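# Place a slip sheet and upright module in each crate

## Task

In every crate, lay exactly one thin slip sheet flat on the crate floor and stand exactly one small metal module on top of that sheet, keeping the module's current up-side facing up. Afterwards, return every tool to the stand slot it came from, release it, and withdraw the arm well away from all tools (a tool still locked on the arm is treated as part of the arm).

## Robot and tools

Robot: a single arm with seven joints (waist, shoulder, upper arm roll, elbow, forearm roll, wrist pitch, wrist roll) and a tool changer at its end. Three tools hang in a stand: grip50 (two-finger gripper, 50 mm stroke), grip85 (two-finger gripper, 85 mm stroke) and cup (suction). Only one camera exists: cam_wrist, 504x504, mounted at the wrist.

Frames. The scene frame has its origin on the table top under the arm base, +z up, +y to the left when facing along +x. Reported end_effector_position (m) and end_effector_quat_wxyz give the centre of the changer's flat face in this frame; the readout can be a little off at long reach. The face frame has z pointing out of the arm. Tool points, in mm along face x, y, z: grip50 grip point (0, -25, 180); grip85 grip point (0, 0, 173) when closed, 13 mm closer when wide open; cup rim centre (0, 0, 175). Both grippers close along face x.

The row. Every motion command is one row of 14 numbers, each in [-1, 1], in this order: dx, dy, dz, rx, ry, rz, tool/lock, grip50_position, grip50_force_limit, grip50_speed, grip85_position, grip85_force_limit, grip85_speed, cup_suction. The first six are an offset, not a pose: a displacement of the changer face expressed in the face's own axes, measured from the face pose at the start of the action (for the first action of a call, the last pose a result reported). Scale: 1.0 equals 0.6 m for dx, dy, dz and 180 degrees for the rotation vector rx, ry, rz. Each step the commanded pose is clipped to 70 mm and 16 degrees from the measured pose, so large offsets need several actions. Lock: positive locks the changer onto a plate at its face, negative unlocks, 0 keeps the last command; about 1 s either way. Gripper position: +1 fully open; grip50 pads meet near -0.65, grip85 near -0.8; -1 means close until blocked. Force limits run from 20 N at -1 up to 185 N (grip50) or 235 N (grip85) at +1. Speeds run from about 20 mm/s at -1 to 150 mm/s at +1. cup_suction above 0.01 is on, otherwise off and vented.

Tools (functions):
- execute_actions(actions): a list of actions; each action is a table of up to 15 rows, one per 1/30 s step, the last row repeated to fill 15 steps. Every row's offset is from the action's start pose, not from the previous row. An empty list just returns state and images.
- move(target, speed, blocking): target is one 14-number row whose offset counts from the pose in the latest result that shows one; the face travels in a straight line for 0.5 to 10 s. speed is in m/s (0.002 to 0.5, default 0.25; turning up to twice that in rad/s). It does not avoid obstacles, and hitting fast or aiming far beyond contact presses harder. blocking=false returns after 0.5 s; then use wait or stop before any other motion.
- wait(seconds): 0 to 10 s, arm keeps its last command.
- stop(): brakes a running move.
- zoom_image(camera, region): camera "cam_wrist", region [x0, y0, x1, y1] in pixels, at most 504 by 504.
- finished_scene(scene): ends the scene, irreversibly; only call once the goal holds.

Results. Each shows pose, velocities, joint positions and torques (torques include offsets and noise), tool_id (grip50, grip85, cup, none), plate_near, locked, unlocked, in_stand, unlock_refused, gripper readings and cup readings, plus images. Tool readings show n/a until the tool is ready. object_status: 0 moving, 1 blocked while opening, 2 blocked while closing (a good grip), 3 reached target or pads met (can also mean a thin part is held). grip50 opening in mm is about (250 - position_measured) x 0.202; grip85 counts: 78 is 60 mm, 130 is 40 mm, 180 is 20 mm, 230 is closed. cup_suction_measured near 1 means a good seal; cup_part_present is 1 above 0.50. "Hand target" is where the controller is steering. A move adds a "move:" line (done, off_target, moving, held, fault) and limits (paced: clipped; held: steps blocked). "pose unreachable" means the clearance check altered the command; a base mount counts as arm. HELD marks throttled steps.

Tool changing. Align the face on the plate to within about 1 mm and 1 degree, with face -y toward the fork's open side; when plate_near is 1, lock and wait for locked = 1. A freshly locked gripper closes then opens by itself, so hold nothing in it. To remove: raise 10 to 30 mm (about 20), slide at least 110 mm along face -y, then lift. Return by the reverse route; when in_stand is 1, keep still, unlock and wait for unlocked = 1. Unlocking elsewhere is refused. Slots are 180 mm apart; fork arms sit 40 to 70 mm either side along face x, reach 45 mm toward the open side and lie 18 mm below the plate face. The changer is 63 mm wide, with a block 46 mm out on -y and a motor 58 mm out on +y.

Handling. Grip by holding position -1 and checking status 2. For the cup, cover a clean flat area with the whole rim; the cup shrinks up to 12 mm under vacuum; release by setting down and turning suction off, then rise 15 mm. Thin sheets suit the cup; keep modules upright.

Avoid: anything leaving the table, drops, fast impacts and heavy pushing. Contact reaching a joint's load limit (waist, shoulder 107; upper arm roll, elbow 55.6; wrist joints 33.9 N m) or 200 N external force halts the arm for 10 s. Long loaded holds heat motors (warning at 65 °C, brakes at 80 °C). Objects may get nudged occasionally; check before finishing. Smooth, brief motion is preferred.

Each tool is called after "Call:" by a JSON object that holds its "method" and its "body", one argument or row to a line.

## Session

Call:
{"method": "execute_actions", "body": {
  "actions": []
}}

Scene clock: 0.00 s.
end_effector_position=(+0.1240, +0.4286, +0.3867) locked=0 unlocked=1 plate_near=0 in_stand=0 unlock_refused=0 tool_id=none grip50_position_measured=n/a grip50_object_status=n/a grip85_position_measured=n/a grip85_object_status=n/a cup_suction_measured=n/a cup_part_present=n/a end_effector_quat_wxyz=(-0.583, +0.666, +0.072, -0.460) end_effector_velocity=(-0.000, -0.000, -0.000) end_effector_angular_velocity=(-0.000, -0.000, +0.000)
Joint positions: [ 0.902 -0.354 -0.048  2.142  1.738 -0.005 -0.374]
Joint velocities: [-0. -0.  0.  0. -0. -0. -0.]
Joint torques (N m, as the joint torque sensors report them, + toward a larger angle): no reading
Motor temperatures (°C, as the motors report them): [33 33 31 34 37 34 36]
Hand target: +0.124, +0.429, +0.387; -0.583, +0.666, +0.072, -0.460

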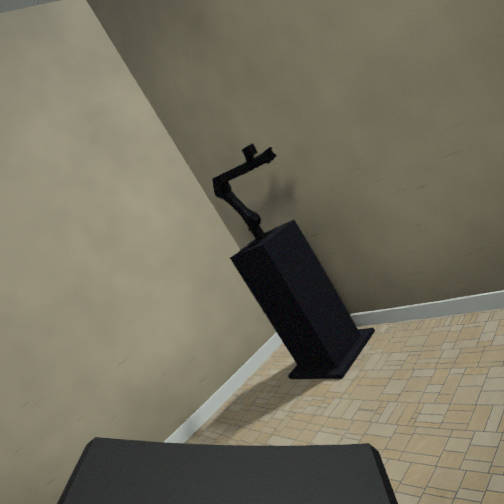

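Call:
{"method": "move", "body": {
  "target": [-0.088,-0.14,0.017,-0.451,0.283,0,0,1,0,0,1,0,0,0],
  "speed": 0.4
}}

Scene clock: 6.60 s.
end_effector_position=(+0.1239, +0.4284, +0.4865) locked=0 unlocked=1 plate_near=0 in_stand=0 unlock_refused=0 tool_id=none grip50_position_measured=n/a grip50_object_status=n/a grip85_position_measured=n/a grip85_object_status=n/a cup_suction_measured=n/a cup_part_present=n/a end_effector_quat_wxyz=(-0.001, +0.994, +0.107, -0.001) end_effector_velocity=(-0.000, -0.000, +0.000) end_effector_angular_velocity=(-0.007, -0.004, -0.001)
Joint positions: [ 1.308  0.04   0.197  2.196 -0.006  0.581  1.346]
Joint velocities: [ 0.001 -0.001  0.    -0.003 -0.005 -0.009  0.005]
Joint torques (N m, as the joint torque sensors report them, + toward a larger angle): [  1.72  25.73   1.01 -28.37  -3.93   3.64   0.88]
Motor temperatures (°C, as the motors report them): [33 33 31 34 37 34 36]
Hand target: +0.124, +0.429, +0.487; -0.000, +0.994, +0.107, -0.000
Off the commanded pose: 0.000 m, 0 deg.
move: done

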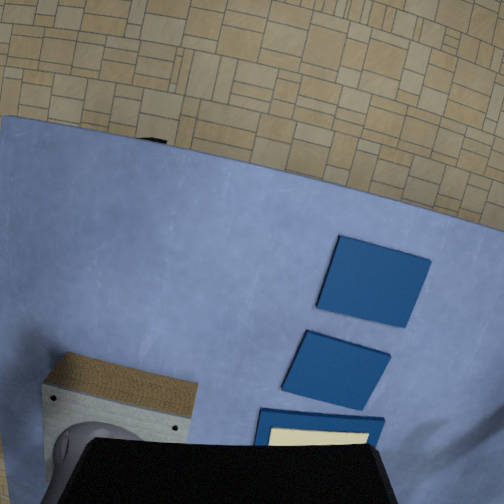

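Call:
{"method": "move", "body": {
  "target": [0.2975,0.795,-0.1,0,0,0.568,0,1,0,0,1,0,0,0],
  "speed": 0.4
}}

Scene clock: 12.30 s.
end_effector_position=(+0.3997, +0.0000, +0.5459) locked=0 unlocked=1 plate_near=0 in_stand=0 unlock_refused=0 tool_id=none grip50_position_measured=n/a grip50_object_status=n/a grip85_position_measured=n/a grip85_object_status=n/a cup_suction_measured=n/a cup_part_present=n/a end_effector_quat_wxyz=(+0.000, +0.707, -0.707, -0.000) end_effector_velocity=(+0.001, -0.001, +0.000) end_effector_angular_velocity=(-0.001, -0.001, -0.003)
Joint positions: [ 0.58   0.409 -0.288  2.316 -0.134  0.358  1.98 ]
Joint velocities: [-0.001 -0.002 -0.001 -0.002 -0.001  0.     0.001]
Joint torques (N m, as the joint torque sensors report them, + toward a larger angle): [ -1.08  13.51   2.42 -30.96  -4.42   4.65   1.11]
Motor temperatures (°C, as the motors report them): [33 34 31 35 37 34 36]
Hand target: +0.400, -0.000, +0.546; +0.000, +0.707, -0.707, +0.000
Off the commanded pose: 0.000 m, 0 deg.
move: done

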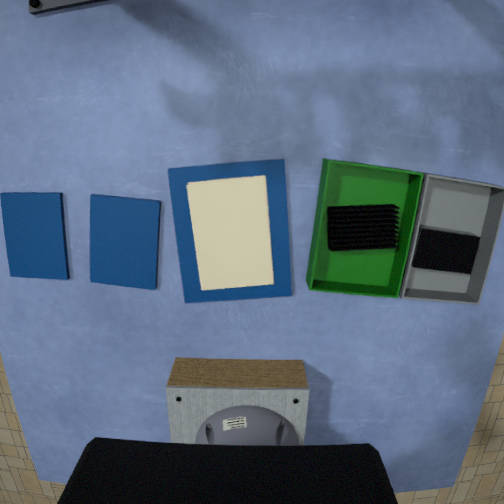

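Call:
{"method": "move", "body": {
  "target": [0,-0.333,0,0,0,0,0,1,0,0,1,0,0,0],
  "speed": 0.4
}}

Scene clock: 15.27 s.
end_effector_position=(+0.5994, +0.0005, +0.5456) locked=0 unlocked=1 plate_near=0 in_stand=0 unlock_refused=0 tool_id=none grip50_position_measured=n/a grip50_object_status=n/a grip85_position_measured=n/a grip85_object_status=n/a cup_suction_measured=n/a cup_part_present=n/a end_effector_quat_wxyz=(+0.000, +0.708, -0.707, -0.000) end_effector_velocity=(+0.001, -0.000, +0.000) end_effector_angular_velocity=(+0.001, +0.001, -0.000)
Joint positions: [ 0.629 -0.169 -0.535  1.783  0.082  0.37   1.692]
Joint velocities: [-0.002 -0.003 -0.    -0.005  0.003 -0.004 -0.002]
Joint torques (N m, as the joint torque sensors report them, + toward a larger angle): [ -1.36  33.86  -3.1  -30.5   -2.81   3.32  -0.36]
Motor temperatures (°C, as the motors report them): [33 34 31 35 37 34 36]
Hand target: +0.600, +0.000, +0.546; +0.000, +0.708, -0.707, -0.000
Off the commanded pose: 0.000 m, 0 deg.
move: done; limits=paced

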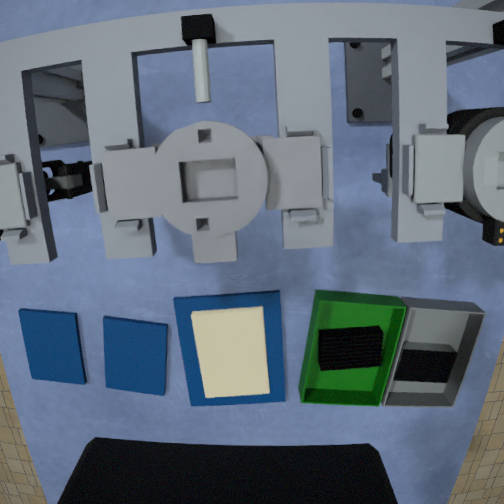

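Call:
{"method": "move", "body": {
  "target": [-0.04,0,0,0,0,-0.998,0,1,0,0,1,0,0,0],
  "speed": 0.5
}}

Scene clock: 26.03 s.
end_effector_position=(+0.5994, +0.0245, +0.5459) locked=0 unlocked=1 plate_near=0 in_stand=0 unlock_refused=0 tool_id=none grip50_position_measured=n/a grip50_object_status=n/a grip85_position_measured=n/a grip85_object_status=n/a cup_suction_measured=n/a cup_part_present=n/a end_effector_quat_wxyz=(+0.000, +0.709, +0.705, -0.000) end_effector_velocity=(-0.000, +0.000, -0.000) end_effector_angular_velocity=(+0.001, +0.002, +0.008)
Joint positions: [ 0.429 -0.185 -0.266  1.751  0.04   0.371 -1.36 ]
Joint velocities: [ 0.    -0.    -0.    -0.     0.002 -0.001 -0.008]
Joint torques (N m, as the joint torque sensors report them, + toward a larger angle): [ -0.54  38.95  -0.37 -30.57  -3.31   3.36  -0.05]
Motor temperatures (°C, as the motors report them): [33 34 31 36 37 34 36]
Hand target: +0.599, +0.025, +0.546; +0.000, +0.709, +0.705, -0.000
Off the commanded pose: 0.000 m, 0 deg.
move: done

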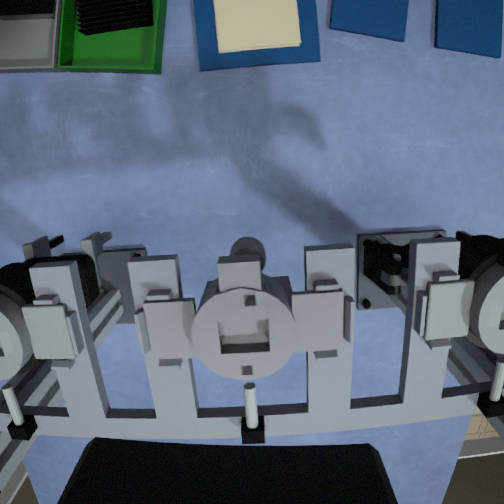

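Call:
{"method": "move", "body": {
  "target": [0,0,0.1333,0,0,0,0,1,0,0,1,0,0,0],
  "speed": 0.3
}}

Scene clock: 31.43 s.
end_effector_position=(+0.5995, +0.0246, +0.4662) locked=0 unlocked=1 plate_near=0 in_stand=0 unlock_refused=0 tool_id=none grip50_position_measured=n/a grip50_object_status=n/a grip85_position_measured=n/a grip85_object_status=n/a cup_suction_measured=n/a cup_part_present=n/a end_effector_quat_wxyz=(+0.000, +0.709, +0.705, -0.000) end_effector_velocity=(+0.000, +0.000, -0.001) end_effector_angular_velocity=(-0.001, -0.002, +0.001)
Joint positions: [ 0.421 -0.275 -0.259  1.858  0.069  0.565 -1.38 ]
Joint velocities: [-0.    -0.003  0.     0.001 -0.     0.006 -0.001]
Joint torques (N m, as the joint torque sensors report them, + toward a larger angle): [ -0.63  40.3   -0.93 -25.9   -3.12   4.78  -0.78]
Motor temperatures (°C, as the motors report them): [33 34 31 36 37 34 36]
Hand target: +0.599, +0.025, +0.466; +0.000, +0.709, +0.705, -0.000
Off the commanded pose: 0.000 m, 0 deg.
move: done

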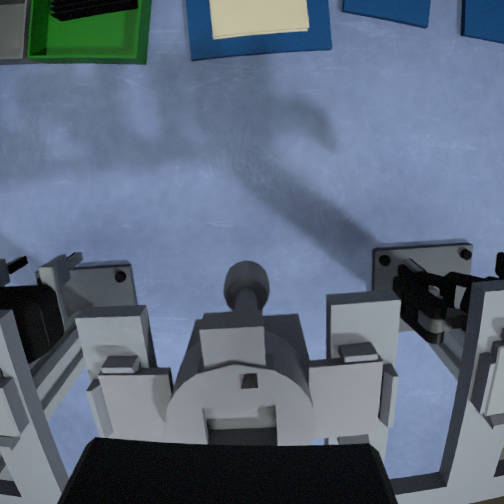

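Call:
{"method": "move", "body": {
  "target": [0.3,0,0,0,0,0.0094,0,1,0,0,1,0,0,0],
  "speed": 0.3
}}

Scene clock: 39.23 s.
end_effector_position=(+0.6005, +0.2044, +0.4661) locked=0 unlocked=1 plate_near=0 in_stand=0 unlock_refused=0 tool_id=none grip50_position_measured=n/a grip50_object_status=n/a grip85_position_measured=n/a grip85_object_status=n/a cup_suction_measured=n/a cup_part_present=n/a end_effector_quat_wxyz=(+0.000, +0.719, +0.695, +0.000) end_effector_velocity=(+0.000, +0.001, +0.000) end_effector_angular_velocity=(-0.001, +0.000, -0.001)
Joint positions: [ 0.617 -0.365 -0.176  1.731  0.057  0.529 -1.06 ]
Joint velocities: [ 0.001 -0.002  0.    -0.003 -0.    -0.002  0.003]
Joint torques (N m, as the joint torque sensors report them, + toward a larger angle): [  1.1   46.46  -1.49 -28.93  -3.85   3.48   1.15]
Motor temperatures (°C, as the motors report them): [33 35 31 37 37 34 36]
Hand target: +0.601, +0.205, +0.466; +0.000, +0.720, +0.694, -0.000
Off the commanded pose: 0.000 m, 0 deg.
move: done

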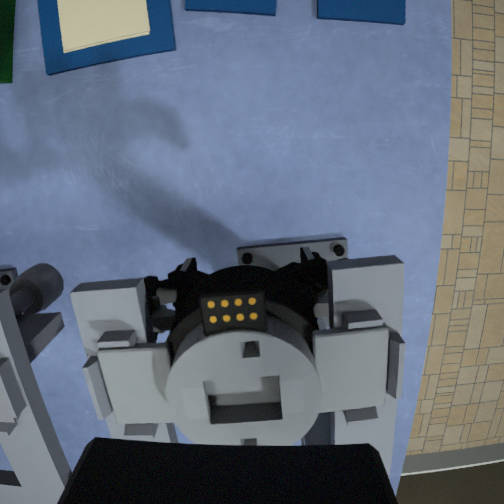

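Call:
{"method": "move", "body": {
  "target": [-0.002,0,0.03,0,0,-0.0345,0,1,0,0,1,0,0,0]
}}

Scene clock: 42.00 s.
end_effector_position=(+0.6004, +0.2033, +0.4483) locked=0 unlocked=1 plate_near=0 in_stand=0 unlock_refused=0 tool_id=none grip50_position_measured=n/a grip50_object_status=n/a grip85_position_measured=n/a grip85_object_status=n/a cup_suction_measured=n/a cup_part_present=n/a end_effector_quat_wxyz=(+0.000, +0.681, +0.732, +0.000) end_effector_velocity=(-0.000, +0.000, -0.001) end_effector_angular_velocity=(+0.001, -0.000, +0.006)
Joint positions: [ 0.603 -0.387 -0.16   1.75   0.056  0.571 -1.168]
Joint velocities: [-0.    -0.001  0.     0.001  0.001  0.002 -0.006]
Joint torques (N m, as the joint torque sensors report them, + toward a larger angle): [ -0.42  45.93  -0.66 -26.85  -3.99   4.48  -0.43]
Motor temperatures (°C, as the motors report them): [33 35 31 37 37 34 36]
Hand target: +0.600, +0.203, +0.448; +0.000, +0.681, +0.733, +0.000
Off the commanded pose: 0.000 m, 0 deg.
move: done

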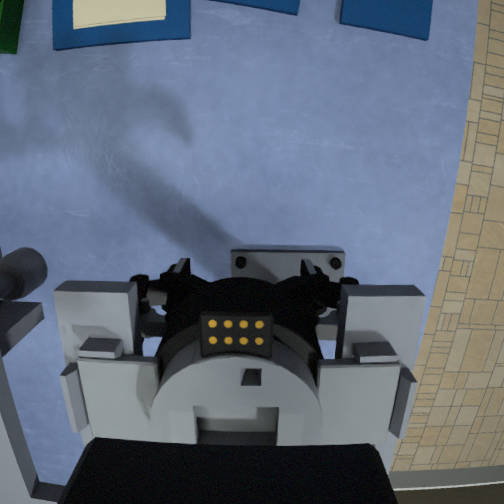

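Call:
{"method": "move", "body": {
  "target": [-0.0055,0.056,0.1,0,0,0.003,0,1,0,0,1,0,0,0],
  "speed": 0.15
}}

Scene clock: 47.03 s.
end_effector_position=(+0.6341, +0.2025, +0.3884) locked=0 unlocked=1 plate_near=0 in_stand=0 unlock_refused=0 tool_id=none grip50_position_measured=n/a grip50_object_status=n/a grip85_position_measured=n/a grip85_object_status=n/a cup_suction_measured=n/a cup_part_present=n/a end_effector_quat_wxyz=(+0.000, +0.685, +0.729, -0.000) end_effector_velocity=(+0.001, +0.000, -0.001) end_effector_angular_velocity=(-0.000, +0.000, +0.000)
Joint positions: [ 0.575 -0.542 -0.166  1.683  0.091  0.656 -1.205]
Joint velocities: [-0.001 -0.003  0.001 -0.002 -0.     0.    -0.   ]
Joint torques (N m, as the joint torque sensors report them, + toward a larger angle): [ -0.4   51.51  -1.32 -27.13  -2.62   4.69  -0.5 ]
Motor temperatures (°C, as the motors report them): [33 35 31 37 37 34 36]
Hand target: +0.634, +0.203, +0.388; +0.000, +0.685, +0.729, +0.000
Off the commanded pose: 0.000 m, 0 deg.
move: done

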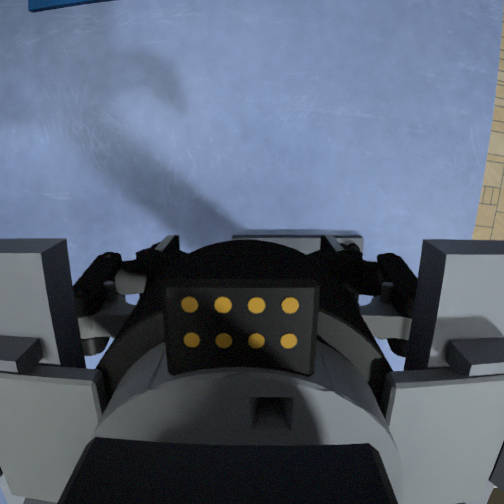

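Call:
{"method": "move", "body": {
  "target": [0.0006,0,0.04,0,0,0,0,1,0,0,1,0,0,0],
  "speed": 0.04
}}

Scene clock: 51.07 s.
end_effector_position=(+0.6342, +0.2030, +0.3697) locked=0 unlocked=1 plate_near=0 in_stand=0 unlock_refused=0 tool_id=none grip50_position_measured=n/a grip50_object_status=n/a grip85_position_measured=n/a grip85_object_status=n/a cup_suction_measured=n/a cup_part_present=n/a end_effector_quat_wxyz=(+0.001, +0.684, +0.729, +0.002) end_effector_velocity=(-0.000, -0.000, -0.000) end_effector_angular_velocity=(+0.002, -0.001, -0.001)
Joint positions: [ 0.573 -0.571 -0.163  1.695  0.098  0.701 -1.21 ]
Joint velocities: [-0.     0.     0.     0.002  0.002  0.003 -0.001]
Joint torques (N m, as the joint torque sensors report them, + toward a larger angle): [ -0.94   4.17  -1.66 -24.83  -2.12  10.44   0.02]
Motor temperatures (°C, as the motors report them): [33 35 31 37 37 34 36]
Hand target: +0.634, +0.203, +0.364; +0.000, +0.685, +0.729, -0.000
Off the commanded pose: 0.005 m, 0 deg.
move: off_target

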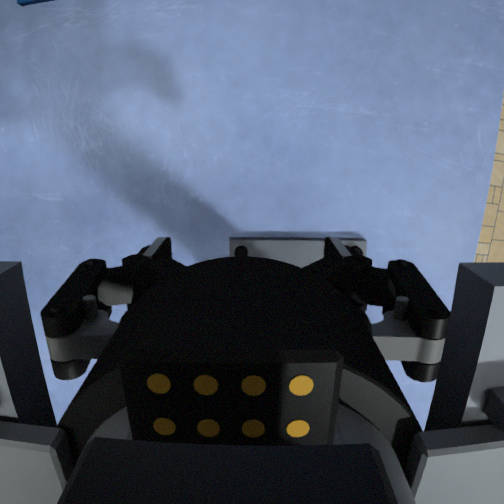

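Call:
{"method": "move", "body": {
  "target": [0,-0.0033,-0.006,0,0,0,0,1,0,0,1,0,0,0],
  "speed": 0.04
}}

Call:
{"method": "move", "body": {
  "target": [0,0,0.0095,0,0,0,0,1,0,0,1,0,0,0],
  "speed": 0.01
}}

Scene clock: 55.50 s.
end_effector_position=(+0.6323, +0.2030, +0.3732) locked=0 unlocked=1 plate_near=0 in_stand=0 unlock_refused=0 tool_id=none grip50_position_measured=n/a grip50_object_status=n/a grip85_position_measured=n/a grip85_object_status=n/a cup_suction_measured=n/a cup_part_present=n/a end_effector_quat_wxyz=(+0.001, +0.684, +0.729, +0.003) end_effector_velocity=(-0.000, -0.000, +0.000) end_effector_angular_velocity=(-0.000, +0.000, -0.000)
Joint positions: [ 0.575 -0.562 -0.164  1.7    0.097  0.697 -1.208]
Joint velocities: [ 0.001  0.001 -0.001  0.001  0.    -0.     0.   ]
Joint torques (N m, as the joint torque sensors report them, + toward a larger angle): [  1.59  53.99  -2.77 -24.48  -3.72   3.38   1.  ]
Motor temperatures (°C, as the motors report them): [33 35 31 37 37 34 36]
Hand target: +0.632, +0.203, +0.373; +0.001, +0.684, +0.729, +0.002
Off the commanded pose: 0.000 m, 0 deg.
move: done

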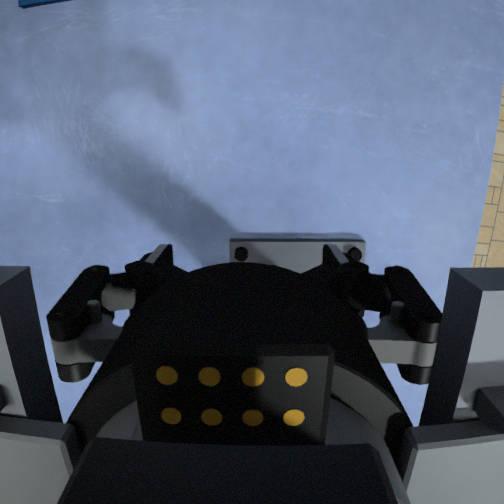

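Scene clock: 56.30 s.
end_effector_position=(+0.6324, +0.2030, +0.3678) locked=0 unlocked=1 plate_near=0 in_stand=0 unlock_refused=0 tool_id=none grip50_position_measured=n/a grip50_object_status=n/a grip85_position_measured=n/a grip85_object_status=n/a cup_suction_measured=n/a cup_part_present=n/a end_effector_quat_wxyz=(+0.001, +0.684, +0.729, +0.003) end_effector_velocity=(-0.000, +0.000, -0.000) end_effector_angular_velocity=(+0.001, +0.000, +0.000)
Joint positions: [ 0.575 -0.571 -0.163  1.702  0.099  0.708 -1.209]
Joint velocities: [-0.001 -0.001  0.001 -0.     0.     0.001 -0.   ]
Joint torques (N m, as the joint torque sensors report them, + toward a larger angle): [ -0.33  51.17  -1.11 -24.21  -2.67   4.52  -0.48]
Motor temperatures (°C, as the motors report them): [33 35 31 37 37 34 36]
Hand target: +0.632, +0.203, +0.367; +0.001, +0.684, +0.729, +0.003
Off the commanded pose: 0.000 m, 0 deg.
move: done

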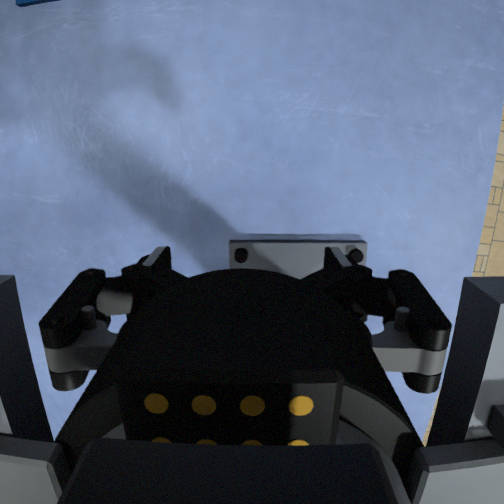

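Passed the earlier stop.

Call:
{"method": "move", "body": {
  "target": [0,0,0.007,0,0,0,0,1,0,0,1,0,0,0],
  "speed": 0.01
}}

Scene clock: 58.23 s.
end_effector_position=(+0.6325, +0.2028, +0.3642) locked=0 unlocked=1 plate_near=1 in_stand=1 unlock_refused=0 tool_id=none grip50_position_measured=n/a grip50_object_status=n/a grip85_position_measured=n/a grip85_object_status=n/a cup_suction_measured=n/a cup_part_present=n/a end_effector_quat_wxyz=(+0.001, +0.685, +0.729, +0.003) end_effector_velocity=(-0.000, -0.000, -0.000) end_effector_angular_velocity=(+0.000, +0.001, +0.000)
Joint positions: [ 0.574 -0.576 -0.162  1.703  0.099  0.715 -1.209]
Joint velocities: [-0.     0.     0.     0.     0.    -0.001 -0.   ]
Joint torques (N m, as the joint torque sensors report them, + toward a larger angle): [  0.7   46.82  -0.46 -25.08  -2.5    5.82  -0.25]
Motor temperatures (°C, as the motors report them): [33 35 31 37 37 34 36]
Hand target: +0.632, +0.203, +0.364; +0.001, +0.684, +0.729, +0.003
Off the commanded pose: 0.001 m, 0 deg.
move: done

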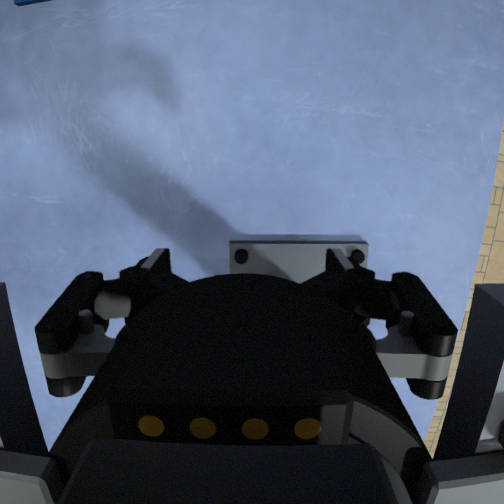

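Call:
{"method": "execute_actions", "body": {
  "actions": [
    [[0,0,0,0,0,0,1,1,0,0,1,0,0,0]],
    [[0,0,0,0,0,0,1,1,0,0,1,0,0,0]],
    [[0,0,0,0,0,0,1,1,0,0,1,0,0,0]]
  ]
}}

Scene clock: 61.33 s.
end_effector_position=(+0.6319, +0.2030, +0.3636) locked=1 unlocked=0 plate_near=1 in_stand=1 unlock_refused=0 tool_id=grip85 grip50_position_measured=n/a grip50_object_status=n/a grip85_position_measured=n/a grip85_object_status=n/a cup_suction_measured=n/a cup_part_present=n/a end_effector_quat_wxyz=(+0.000, +0.684, +0.729, +0.002) end_effector_velocity=(-0.000, -0.000, -0.000) end_effector_angular_velocity=(+0.000, +0.001, -0.001)
Joint positions: [ 0.574 -0.577 -0.162  1.704  0.1    0.715 -1.209]
Joint velocities: [-0.    -0.     0.     0.     0.001 -0.     0.   ]
Joint torques (N m, as the joint torque sensors report them, + toward a larger angle): [  0.67  60.81  -2.91 -30.46  -4.2    5.35   0.25]
Motor temperatures (°C, as the motors report them): [33 35 31 37 37 34 36]
Hand target: +0.632, +0.203, +0.364; +0.000, +0.684, +0.729, +0.002
Off the commanded pose: 0.000 m, 0 deg.
Step readings (end_effector_position; steps 1 to 15: 1st action; 16 to 30: 2nd action; 31 to 45: 3rd action):
0: (+0.6325, +0.2028, +0.3642)
1: (+0.6325, +0.2028, +0.3642)
2: (+0.6325, +0.2028, +0.3642)
4: (+0.6325, +0.2028, +0.3642)
8: (+0.6325, +0.2028, +0.3642)
15: (+0.6324, +0.2028, +0.3641)
16: (+0.6323, +0.2028, +0.3640)
17: (+0.6322, +0.2028, +0.3639)
19: (+0.6320, +0.2029, +0.3637)
23: (+0.6319, +0.2029, +0.3635)
30: (+0.6319, +0.2029, +0.3637)
31: (+0.6319, +0.2029, +0.3637)
32: (+0.6319, +0.2030, +0.3637)
34: (+0.6319, +0.2030, +0.3636)
38: (+0.6319, +0.2030, +0.3636)
45: end_effector_position above

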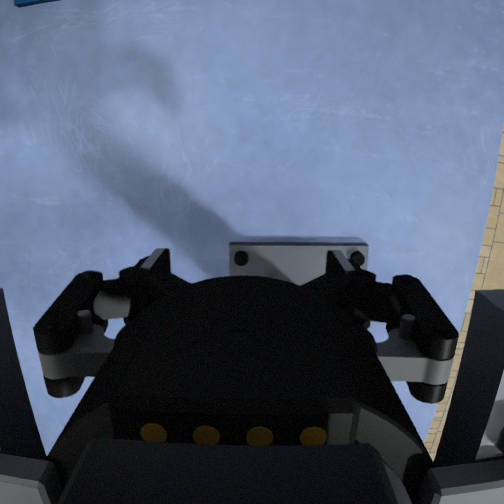

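Call:
{"method": "move", "body": {
  "target": [0,0,-0.0333,0,0,0,0,1,0,0,1,0,0,0],
  "speed": 0.1
}}

Call:
{"method": "move", "body": {
  "target": [0,-0.25,0,0,0,0,0,1,0,0,1,0,0,0],
  "speed": 0.25
}}

Call:
{"method": "move", "body": {
  "target": [-0.565,-0.265,0,0,0,0.509,0,1,0,0,1,0,0,0],
  "speed": 0.4
}}

Scene clock: 67.63 s.
end_effector_position=(+0.6318, +0.2028, +0.3833) locked=1 unlocked=0 plate_near=1 in_stand=0 unlock_refused=0 tool_id=grip85 grip50_position_measured=n/a grip50_object_status=n/a grip85_position_measured=3 grip85_object_status=3 cup_suction_measured=n/a cup_part_present=n/a end_effector_quat_wxyz=(+0.000, +0.684, +0.729, +0.002) end_effector_velocity=(-0.000, -0.000, +0.001) end_effector_angular_velocity=(-0.001, +0.001, +0.000)
Joint positions: [ 0.576 -0.545 -0.164  1.696  0.093  0.675 -1.206]
Joint velocities: [ 0.001  0.001 -0.001 -0.    -0.    -0.003 -0.   ]
Joint torques (N m, as the joint torque sensors report them, + toward a larger angle): [  1.95  61.72  -3.44 -32.04  -4.78   4.49   0.95]
Motor temperatures (°C, as the motors report them): [33 36 31 37 37 34 36]
Hand target: +0.632, +0.203, +0.384; +0.000, +0.684, +0.729, +0.002
Off the commanded pose: 0.000 m, 0 deg.
move: done

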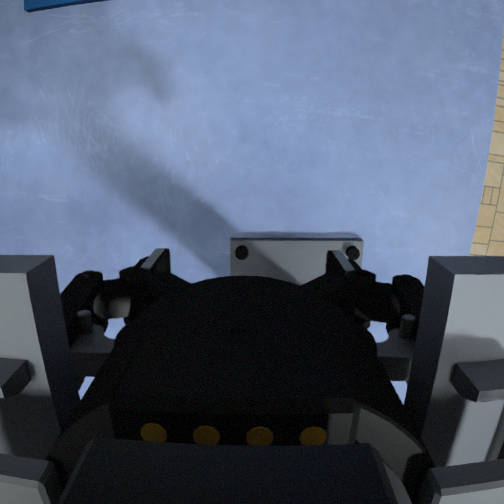

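Scene clock: 68.70 s.
end_effector_position=(+0.4822, +0.1935, +0.3827) locked=1 unlocked=0 plate_near=1 in_stand=0 unlock_refused=0 tool_id=grip85 grip50_position_measured=n/a grip50_object_status=n/a grip85_position_measured=3 grip85_object_status=3 cup_suction_measured=n/a cup_part_present=n/a end_effector_quat_wxyz=(-0.000, +0.684, +0.729, +0.002) end_effector_velocity=(-0.002, -0.001, -0.000) end_effector_angular_velocity=(-0.001, +0.001, -0.001)
Joint positions: [ 0.675 -0.253 -0.119  2.17   0.025  0.862 -1.043]
Joint velocities: [ 0.001  0.003 -0.     0.005 -0.001  0.001  0.003]
Joint torques (N m, as the joint torque sensors report them, + toward a larger angle): [  0.98  44.43  -0.88 -26.59  -4.05   5.96   1.09]
Motor temperatures (°C, as the motors report them): [33 36 31 37 37 34 36]
Hand target: +0.482, +0.193, +0.383; +0.000, +0.684, +0.729, +0.002
Off the commanded pose: 0.000 m, 0 deg.
move: done

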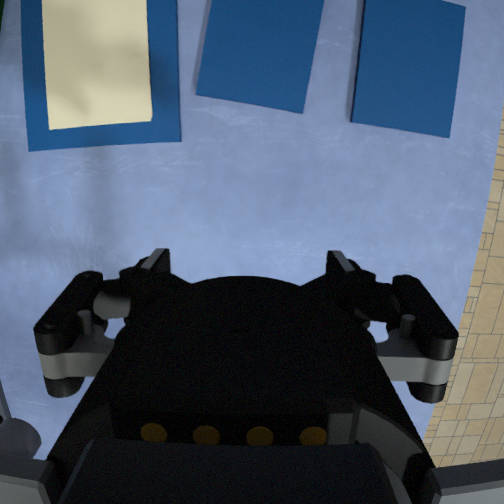

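Scene clock: 71.17 s.
end_effector_position=(+0.3453, -0.1552, +0.3816) locked=1 unlocked=0 plate_near=1 in_stand=0 unlock_refused=0 tool_id=grip85 grip50_position_measured=n/a grip50_object_status=n/a grip85_position_measured=3 grip85_object_status=3 cup_suction_measured=n/a cup_part_present=n/a end_effector_quat_wxyz=(-0.001, +1.000, +0.018, +0.001) end_effector_velocity=(-0.001, -0.001, +0.000) end_effector_angular_velocity=(+0.001, +0.000, -0.007)
Joint positions: [ 0.228  0.148 -0.423  2.641 -0.11   0.95  -0.088]
Joint velocities: [-0.004  0.    -0.    -0.     0.001 -0.001  0.003]
Joint torques (N m, as the joint torque sensors report them, + toward a larger angle): [ -0.5   21.67   1.37 -26.12  -3.65   4.66   0.64]
Motor temperatures (°C, as the motors report them): [33 36 31 37 37 34 36]
Hand target: +0.345, -0.155, +0.382; -0.001, +1.000, +0.018, +0.001
Off the commanded pose: 0.000 m, 0 deg.
move: done

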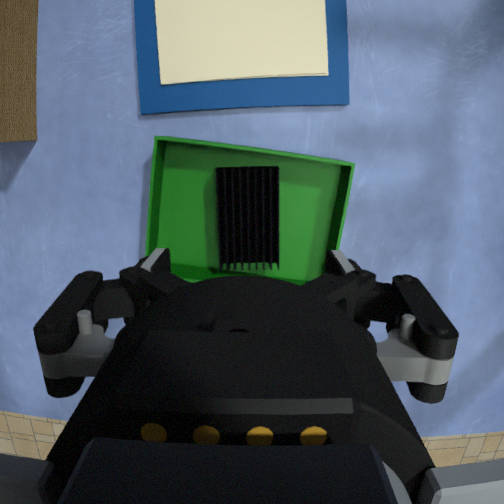

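Call:
{"method": "move", "body": {
  "target": [0.002,0.005,0.2,0,0,0,0,1,0,0,1,0,0,0]
}}

Scene clock: 73.97 s.
end_effector_position=(+0.3470, -0.1576, +0.2613) locked=1 unlocked=0 plate_near=1 in_stand=0 unlock_refused=0 tool_id=grip85 grip50_position_measured=n/a grip50_object_status=n/a grip85_position_measured=3 grip85_object_status=3 cup_suction_measured=n/a cup_part_present=n/a end_effector_quat_wxyz=(-0.001, +1.000, +0.018, +0.001) end_effector_velocity=(+0.001, +0.000, -0.000) end_effector_angular_velocity=(+0.005, -0.005, +0.004)
Joint positions: [ 0.144 -0.405 -0.234  2.534  0.42   1.357 -0.467]
Joint velocities: [-0.012 -0.001  0.012 -0.005  0.005  0.002 -0.01 ]
Joint torques (N m, as the joint torque sensors report them, + toward a larger angle): [ -0.67  31.44  -2.1  -11.17  -0.65   5.92  -0.53]
Motor temperatures (°C, as the motors report them): [33 36 31 37 37 34 36]
Hand target: +0.347, -0.158, +0.261; -0.001, +1.000, +0.018, +0.001
Off the commanded pose: 0.000 m, 0 deg.
move: done

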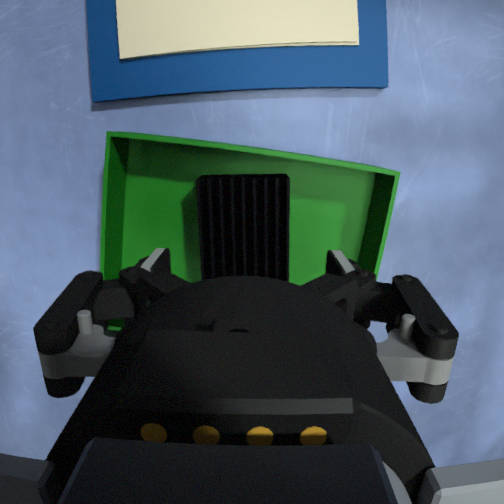

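Call:
{"method": "move", "body": {
  "target": [-0.005,0,0.094,0,0,0,0,1,0,0,1,0,0,0],
  "speed": 0.12
}}

Call:
{"method": "move", "body": {
  "target": [0,0,0,0,0,0,0,1,0,0,-1,-0.3,0,0]
}}

Scene clock: 78.10 s.
end_effector_position=(+0.3440, -0.1576, +0.2049) locked=1 unlocked=0 plate_near=1 in_stand=0 unlock_refused=0 tool_id=grip85 grip50_position_measured=n/a grip50_object_status=n/a grip85_position_measured=3 grip85_object_status=3 cup_suction_measured=n/a cup_part_present=n/a end_effector_quat_wxyz=(-0.001, +1.000, +0.018, +0.001) end_effector_velocity=(+0.000, -0.000, -0.001) end_effector_angular_velocity=(+0.001, -0.001, +0.000)
Joint positions: [ 0.013 -0.627 -0.07   2.442  0.558  1.503 -0.585]
Joint velocities: [-0.006 -0.004  0.006 -0.002  0.     0.004 -0.002]
Joint torques (N m, as the joint torque sensors report them, + toward a larger angle): [-0.3  36.52 -0.98 -5.65  0.23  6.32 -0.32]
Motor temperatures (°C, as the motors report them): [33 36 31 37 37 34 36]
Hand target: +0.344, -0.158, +0.205; -0.001, +1.000, +0.018, +0.001
Off the commanded pose: 0.000 m, 0 deg.
move: done

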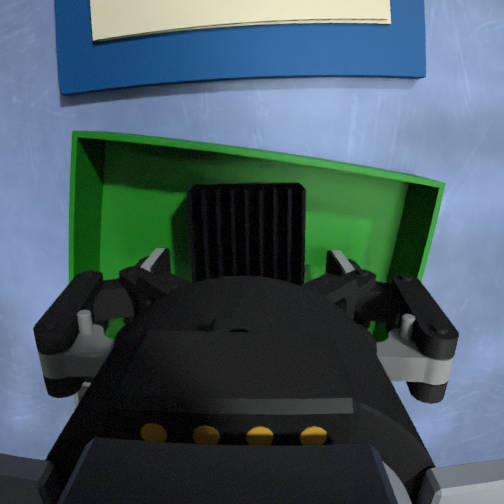

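Scene clock: 78.73 s.
end_effector_position=(+0.3440, -0.1576, +0.2053) locked=1 unlocked=0 plate_near=1 in_stand=0 unlock_refused=0 tool_id=grip85 grip50_position_measured=n/a grip50_object_status=n/a grip85_position_measured=80 grip85_object_status=2 cup_suction_measured=n/a cup_part_present=n/a end_effector_quat_wxyz=(-0.001, +1.000, +0.018, +0.001) end_effector_velocity=(+0.000, -0.000, +0.000) end_effector_angular_velocity=(-0.001, -0.001, +0.000)
Joint positions: [ 0.013 -0.626 -0.07   2.443  0.558  1.503 -0.585]
Joint velocities: [ 0.     0.    -0.     0.    -0.     0.001 -0.   ]
Joint torques (N m, as the joint torque sensors report them, + toward a larger angle): [-0.17 32.14 -1.91 -6.87 -0.49  4.96  0.39]
Motor temperatures (°C, as the motors report them): [33 36 31 37 37 34 36]
Hand target: +0.344, -0.158, +0.205; -0.001, +1.000, +0.018, +0.001
Off the commanded pose: 0.000 m, 0 deg.
move: done

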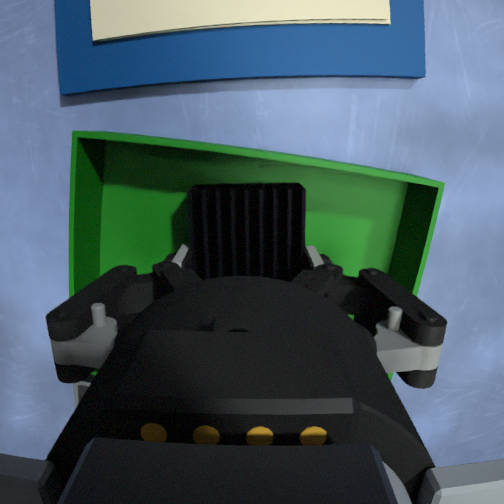

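Call:
{"method": "move", "body": {
  "target": [0,0,-0.11,0,0,0,0,1,0,0,-1,-0.3,0,0],
  "speed": 0.2
}}

Call:
{"method": "move", "body": {
  "target": [0.01,-0.815,0,0,0,0,0,1,0,0,-1,-0.3,0,0],
  "speed": 0.3
}}

Scene clock: 83.30 s.
end_effector_position=(+0.3439, -0.1577, +0.2712) locked=1 unlocked=0 plate_near=1 in_stand=0 unlock_refused=0 tool_id=grip85 grip50_position_measured=n/a grip50_object_status=n/a grip85_position_measured=81 grip85_object_status=2 cup_suction_measured=n/a cup_part_present=n/a end_effector_quat_wxyz=(-0.001, +1.000, +0.018, +0.001) end_effector_velocity=(-0.000, -0.000, +0.001) end_effector_angular_velocity=(-0.003, +0.003, -0.001)
Joint positions: [ 0.166 -0.36  -0.264  2.558  0.387  1.336 -0.444]
Joint velocities: [ 0.01   0.005 -0.012  0.004 -0.009 -0.005  0.008]
Joint torques (N m, as the joint torque sensors report them, + toward a larger angle): [  0.82  34.04  -3.45 -10.75  -1.54   4.95   0.73]
Motor temperatures (°C, as the motors report them): [33 36 31 37 37 34 36]
Hand target: +0.344, -0.158, +0.271; -0.001, +1.000, +0.018, +0.001
Off the commanded pose: 0.000 m, 0 deg.
move: done

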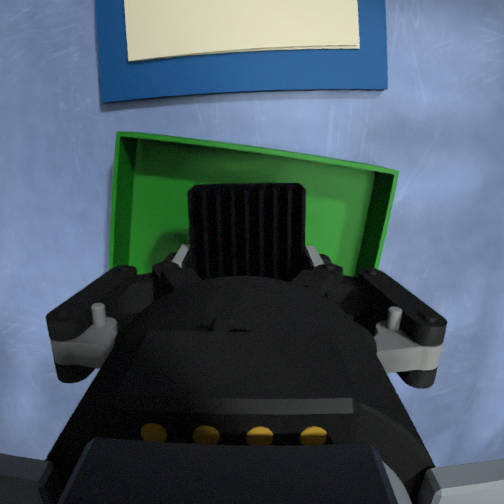

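Scene clock: 85.43 s.
end_effector_position=(+0.3315, +0.3317, +0.2723) locked=1 unlocked=0 plate_near=1 in_stand=0 unlock_refused=0 tool_id=grip85 grip50_position_measured=n/a grip50_object_status=n/a grip85_position_measured=81 grip85_object_status=2 cup_suction_measured=n/a cup_part_present=n/a end_effector_quat_wxyz=(-0.002, +1.000, +0.018, +0.001) end_effector_velocity=(+0.000, +0.001, -0.000) end_effector_angular_velocity=(-0.001, +0.000, -0.001)
Joint positions: [ 1.221 -0.471 -0.207  2.318  0.221  1.206  0.843]
Joint velocities: [ 0.001 -0.002 -0.    -0.004  0.    -0.002  0.001]
Joint torques (N m, as the joint torque sensors report them, + toward a larger angle): [  1.27  40.96  -3.35 -17.44  -2.25   4.84   1.13]
Motor temperatures (°C, as the motors report them): [33 36 31 37 37 34 36]
Hand target: +0.332, +0.332, +0.272; -0.002, +1.000, +0.018, +0.001
Off the commanded pose: 0.001 m, 0 deg.
move: done

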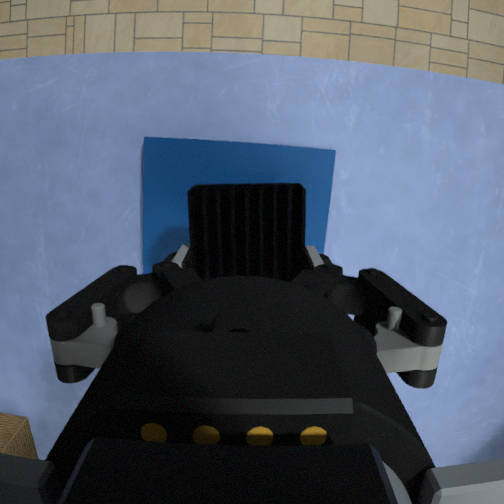

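Call:
{"method": "move", "body": {
  "target": [0,-0.02,0.103,0,0,0,0,1,0,0,-1,-0.3,0,0],
  "speed": 0.15
}}

Call:
{"method": "move", "body": {
  "target": [0,0,0.011,0,0,0,0,1,0,0,-1,-0.3,0,0],
  "speed": 0.015
}}

Scene clock: 88.77 s.
end_effector_position=(+0.3320, +0.3448, +0.2127) locked=1 unlocked=0 plate_near=1 in_stand=0 unlock_refused=0 tool_id=grip85 grip50_position_measured=n/a grip50_object_status=n/a grip85_position_measured=81 grip85_object_status=2 cup_suction_measured=n/a cup_part_present=n/a end_effector_quat_wxyz=(-0.004, +1.000, +0.018, +0.002) end_effector_velocity=(+0.000, +0.000, +0.000) end_effector_angular_velocity=(+0.002, -0.001, +0.000)
Joint positions: [ 1.179 -0.664 -0.136  2.241  0.29   1.329  0.806]
Joint velocities: [-0.002 -0.     0.002 -0.001 -0.001  0.002 -0.   ]
Joint torques (N m, as the joint torque sensors report them, + toward a larger angle): [  2.4   20.98   1.61 -12.06  -1.13   4.92  -0.42]
Motor temperatures (°C, as the motors report them): [33 36 31 37 37 34 36]
Hand target: +0.331, +0.344, +0.211; -0.002, +1.000, +0.018, +0.000
Off the commanded pose: 0.002 m, 0 deg.
move: done

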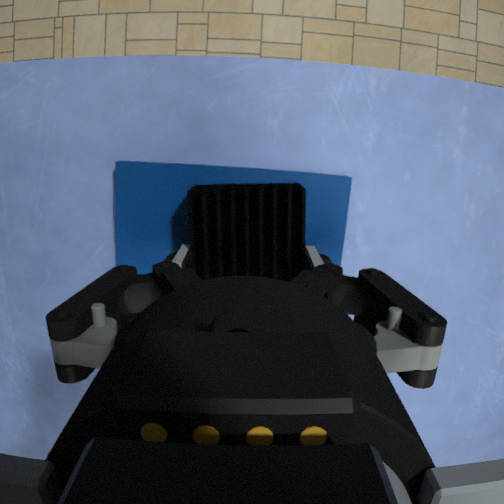

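Scene clock: 99.27 s.
end_effector_position=(+0.3336, +0.3461, +0.2126) locked=1 unlocked=0 plate_near=1 in_stand=0 unlock_refused=0 tool_id=grip85 grip50_position_measured=n/a grip50_object_status=n/a grip85_position_measured=81 grip85_object_status=2 cup_suction_measured=n/a cup_part_present=n/a end_effector_quat_wxyz=(-0.009, +1.000, +0.016, +0.004) end_effector_velocity=(-0.000, -0.000, +0.000) end_effector_angular_velocity=(+0.000, +0.001, -0.001)
Joint positions: [ 1.175 -0.668 -0.133  2.237  0.294  1.339  0.803]
Joint velocities: [-0.     0.     0.    -0.     0.002 -0.001 -0.   ]
Joint torques (N m, as the joint torque sensors report them, + toward a larger angle): [  1.28  36.13  -0.76 -14.05  -1.58   5.31   0.43]
Motor temperatures (°C, as the motors report them): [33 36 31 36 37 34 36]
Hand target: +0.333, +0.346, +0.212; -0.008, +1.000, +0.017, +0.004
Off the commanded pose: 0.007 m, 1 deg.
FORCE FAULT: contact force on the arm reached its limit, and the arm stopped for 10 seconds. The contact can be on any part of the arm, not only on its tool. That time counts as 20 of the actions that you can send in this scene. The arm's remaining commands of this call were not run. The arm holds still and accepts commands again. Move the arm away from the contact; if what it grips holds it there, let go first. Pushing or pulling that hard again can fault the arm again.
move: fault

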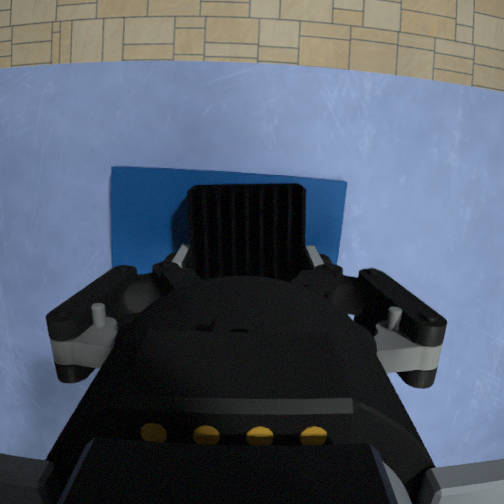

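Call:
{"method": "move", "body": {
  "target": [0,0,0,0,0,0,0,1,0,0,1,-0.3,0.5,0]
}}

Call:
{"method": "move", "body": {
  "target": [0,0.03,-0.11,-0.0057,-0.0025,0,0,1,0,0,1,-0.3,0.5,0]
}}

Call:
{"method": "move", "body": {
  "target": [-0.075,1,0,0,0,0.056,0,1,0,0,1,-0.3,0.5,0],
  "speed": 0.4
}}

Scene clock: 103.63 s.
end_effector_position=(+0.3335, +0.3461, +0.2126) locked=1 unlocked=0 plate_near=1 in_stand=0 unlock_refused=0 tool_id=grip85 grip50_position_measured=n/a grip50_object_status=n/a grip85_position_measured=3 grip85_object_status=3 cup_suction_measured=n/a cup_part_present=n/a end_effector_quat_wxyz=(-0.009, +1.000, +0.016, +0.004) end_effector_velocity=(+0.000, -0.000, -0.000) end_effector_angular_velocity=(-0.000, +0.000, -0.001)
Joint positions: [ 1.175 -0.668 -0.133  2.237  0.294  1.339  0.803]
Joint velocities: [ 0. -0. -0.  0.  0. -0. -0.]
Joint torques (N m, as the joint torque sensors report them, + toward a larger angle): [  0.82  47.98  -3.18 -12.87  -1.24   5.51   0.27]
Motor temperatures (°C, as the motors report them): [33 36 31 36 37 34 36]
Hand target: +0.334, +0.346, +0.213; -0.009, +1.000, +0.016, +0.004
Off the commanded pose: 0.000 m, 0 deg.
move: done

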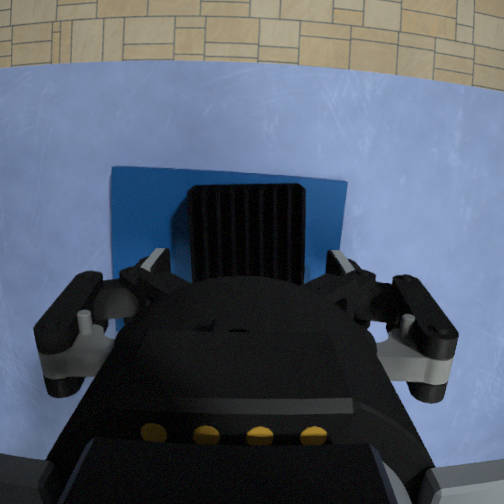

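Scene clock: 104.47 s.
end_effector_position=(+0.3337, +0.3270, +0.2782) locked=1 unlocked=0 plate_near=1 in_stand=0 unlock_refused=0 tool_id=grip85 grip50_position_measured=n/a grip50_object_status=n/a grip85_position_measured=3 grip85_object_status=3 cup_suction_measured=n/a cup_part_present=n/a end_effector_quat_wxyz=(+0.000, +1.000, +0.016, +0.000) end_effector_velocity=(-0.000, -0.001, +0.001) end_effector_angular_velocity=(-0.002, +0.000, -0.000)
Joint positions: [ 1.221 -0.45  -0.219  2.327  0.21   1.19   0.845]
Joint velocities: [ 0.003  0.004 -0.004  0.002 -0.001 -0.004  0.001]
Joint torques (N m, as the joint torque sensors report them, + toward a larger angle): [  0.94  42.43  -3.16 -15.89  -2.95   4.96   0.9 ]
Motor temperatures (°C, as the motors report them): [33 36 31 36 37 34 36]
Hand target: +0.334, +0.327, +0.278; +0.000, +1.000, +0.016, +0.000
Off the commanded pose: 0.000 m, 0 deg.
move: done

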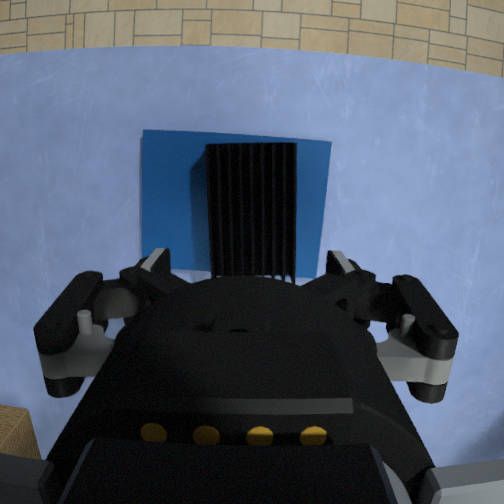

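Scene clock: 106.67 s.
end_effector_position=(+0.3091, -0.2752, +0.2795) locked=1 unlocked=0 plate_near=1 in_stand=0 unlock_refused=0 tool_id=grip85 grip50_position_measured=n/a grip50_object_status=n/a grip85_position_measured=3 grip85_object_status=3 cup_suction_measured=n/a cup_part_present=n/a end_effector_quat_wxyz=(+0.001, +0.997, -0.071, +0.001) end_effector_velocity=(+0.001, -0.001, -0.000) end_effector_angular_velocity=(+0.002, -0.002, +0.001)
Joint positions: [ 0.045 -0.392 -0.495  2.448  0.518  1.201 -0.709]
Joint velocities: [-0.007 -0.001  0.006 -0.004  0.003 -0.001 -0.005]
Joint torques (N m, as the joint torque sensors report them, + toward a larger angle): [  0.18  30.67  -4.71 -14.88  -1.12   4.92  -0.52]
Motor temperatures (°C, as the motors report them): [33 36 31 36 37 34 36]
Hand target: +0.309, -0.275, +0.279; +0.001, +0.997, -0.071, +0.001
Off the commanded pose: 0.002 m, 0 deg.
move: done; limits=paced

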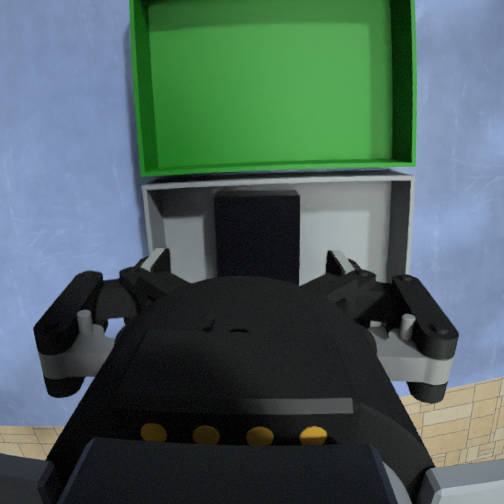

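Call:
{"method": "move", "body": {
  "target": [0.01,0.015,0.12,0,0,0,0,1,0,0,1,-0.3,0.5,0],
  "speed": 0.15
}}

Call:
{"method": "move", "body": {
  "target": [0,0,0,0,0,0,0,1,0,0,-1,-0.3,0,0]
}}

Scene clock: 110.77 s.
end_effector_position=(+0.3140, -0.2851, +0.2076) locked=1 unlocked=0 plate_near=1 in_stand=0 unlock_refused=0 tool_id=grip85 grip50_position_measured=n/a grip50_object_status=n/a grip85_position_measured=3 grip85_object_status=3 cup_suction_measured=n/a cup_part_present=n/a end_effector_quat_wxyz=(+0.001, +0.997, -0.071, +0.001) end_effector_velocity=(+0.000, -0.000, -0.001) end_effector_angular_velocity=(+0.000, -0.001, +0.001)
Joint positions: [-0.118 -0.653 -0.314  2.291  0.749  1.297 -0.904]
Joint velocities: [-0.004 -0.003  0.004 -0.002  0.001  0.002 -0.002]
Joint torques (N m, as the joint torque sensors report them, + toward a larger angle): [-1.88 39.18 -6.2  -9.27 -0.71  5.95 -0.55]
Motor temperatures (°C, as the motors report them): [33 36 31 36 37 34 36]
Hand target: +0.314, -0.285, +0.207; +0.001, +0.997, -0.071, +0.002
Off the commanded pose: 0.000 m, 0 deg.
move: done

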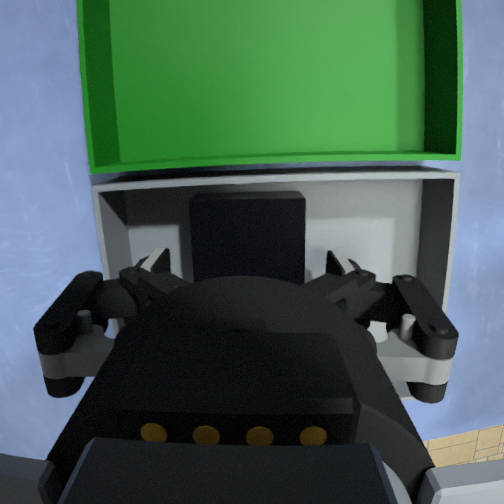

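Scene clock: 111.43 s.
end_effector_position=(+0.3140, -0.2851, +0.2079) locked=1 unlocked=0 plate_near=1 in_stand=0 unlock_refused=0 tool_id=grip85 grip50_position_measured=n/a grip50_object_status=n/a grip85_position_measured=81 grip85_object_status=2 cup_suction_measured=n/a cup_part_present=n/a end_effector_quat_wxyz=(+0.001, +0.997, -0.072, +0.002) end_effector_velocity=(+0.000, +0.000, -0.000) end_effector_angular_velocity=(+0.001, +0.001, +0.001)
Joint positions: [-0.118 -0.652 -0.314  2.291  0.749  1.297 -0.904]
Joint velocities: [-0.     0.     0.    -0.    -0.001 -0.001  0.001]
Joint torques (N m, as the joint torque sensors report them, + toward a larger angle): [-0.75 34.3  -5.5  -9.57 -1.56  5.17  0.42]
Motor temperatures (°C, as the motors report them): [33 36 31 36 37 34 36]
Hand target: +0.314, -0.285, +0.208; +0.001, +0.997, -0.071, +0.001
Off the commanded pose: 0.000 m, 0 deg.
move: done

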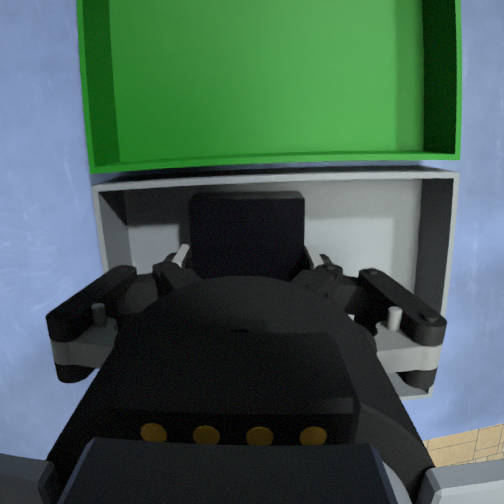

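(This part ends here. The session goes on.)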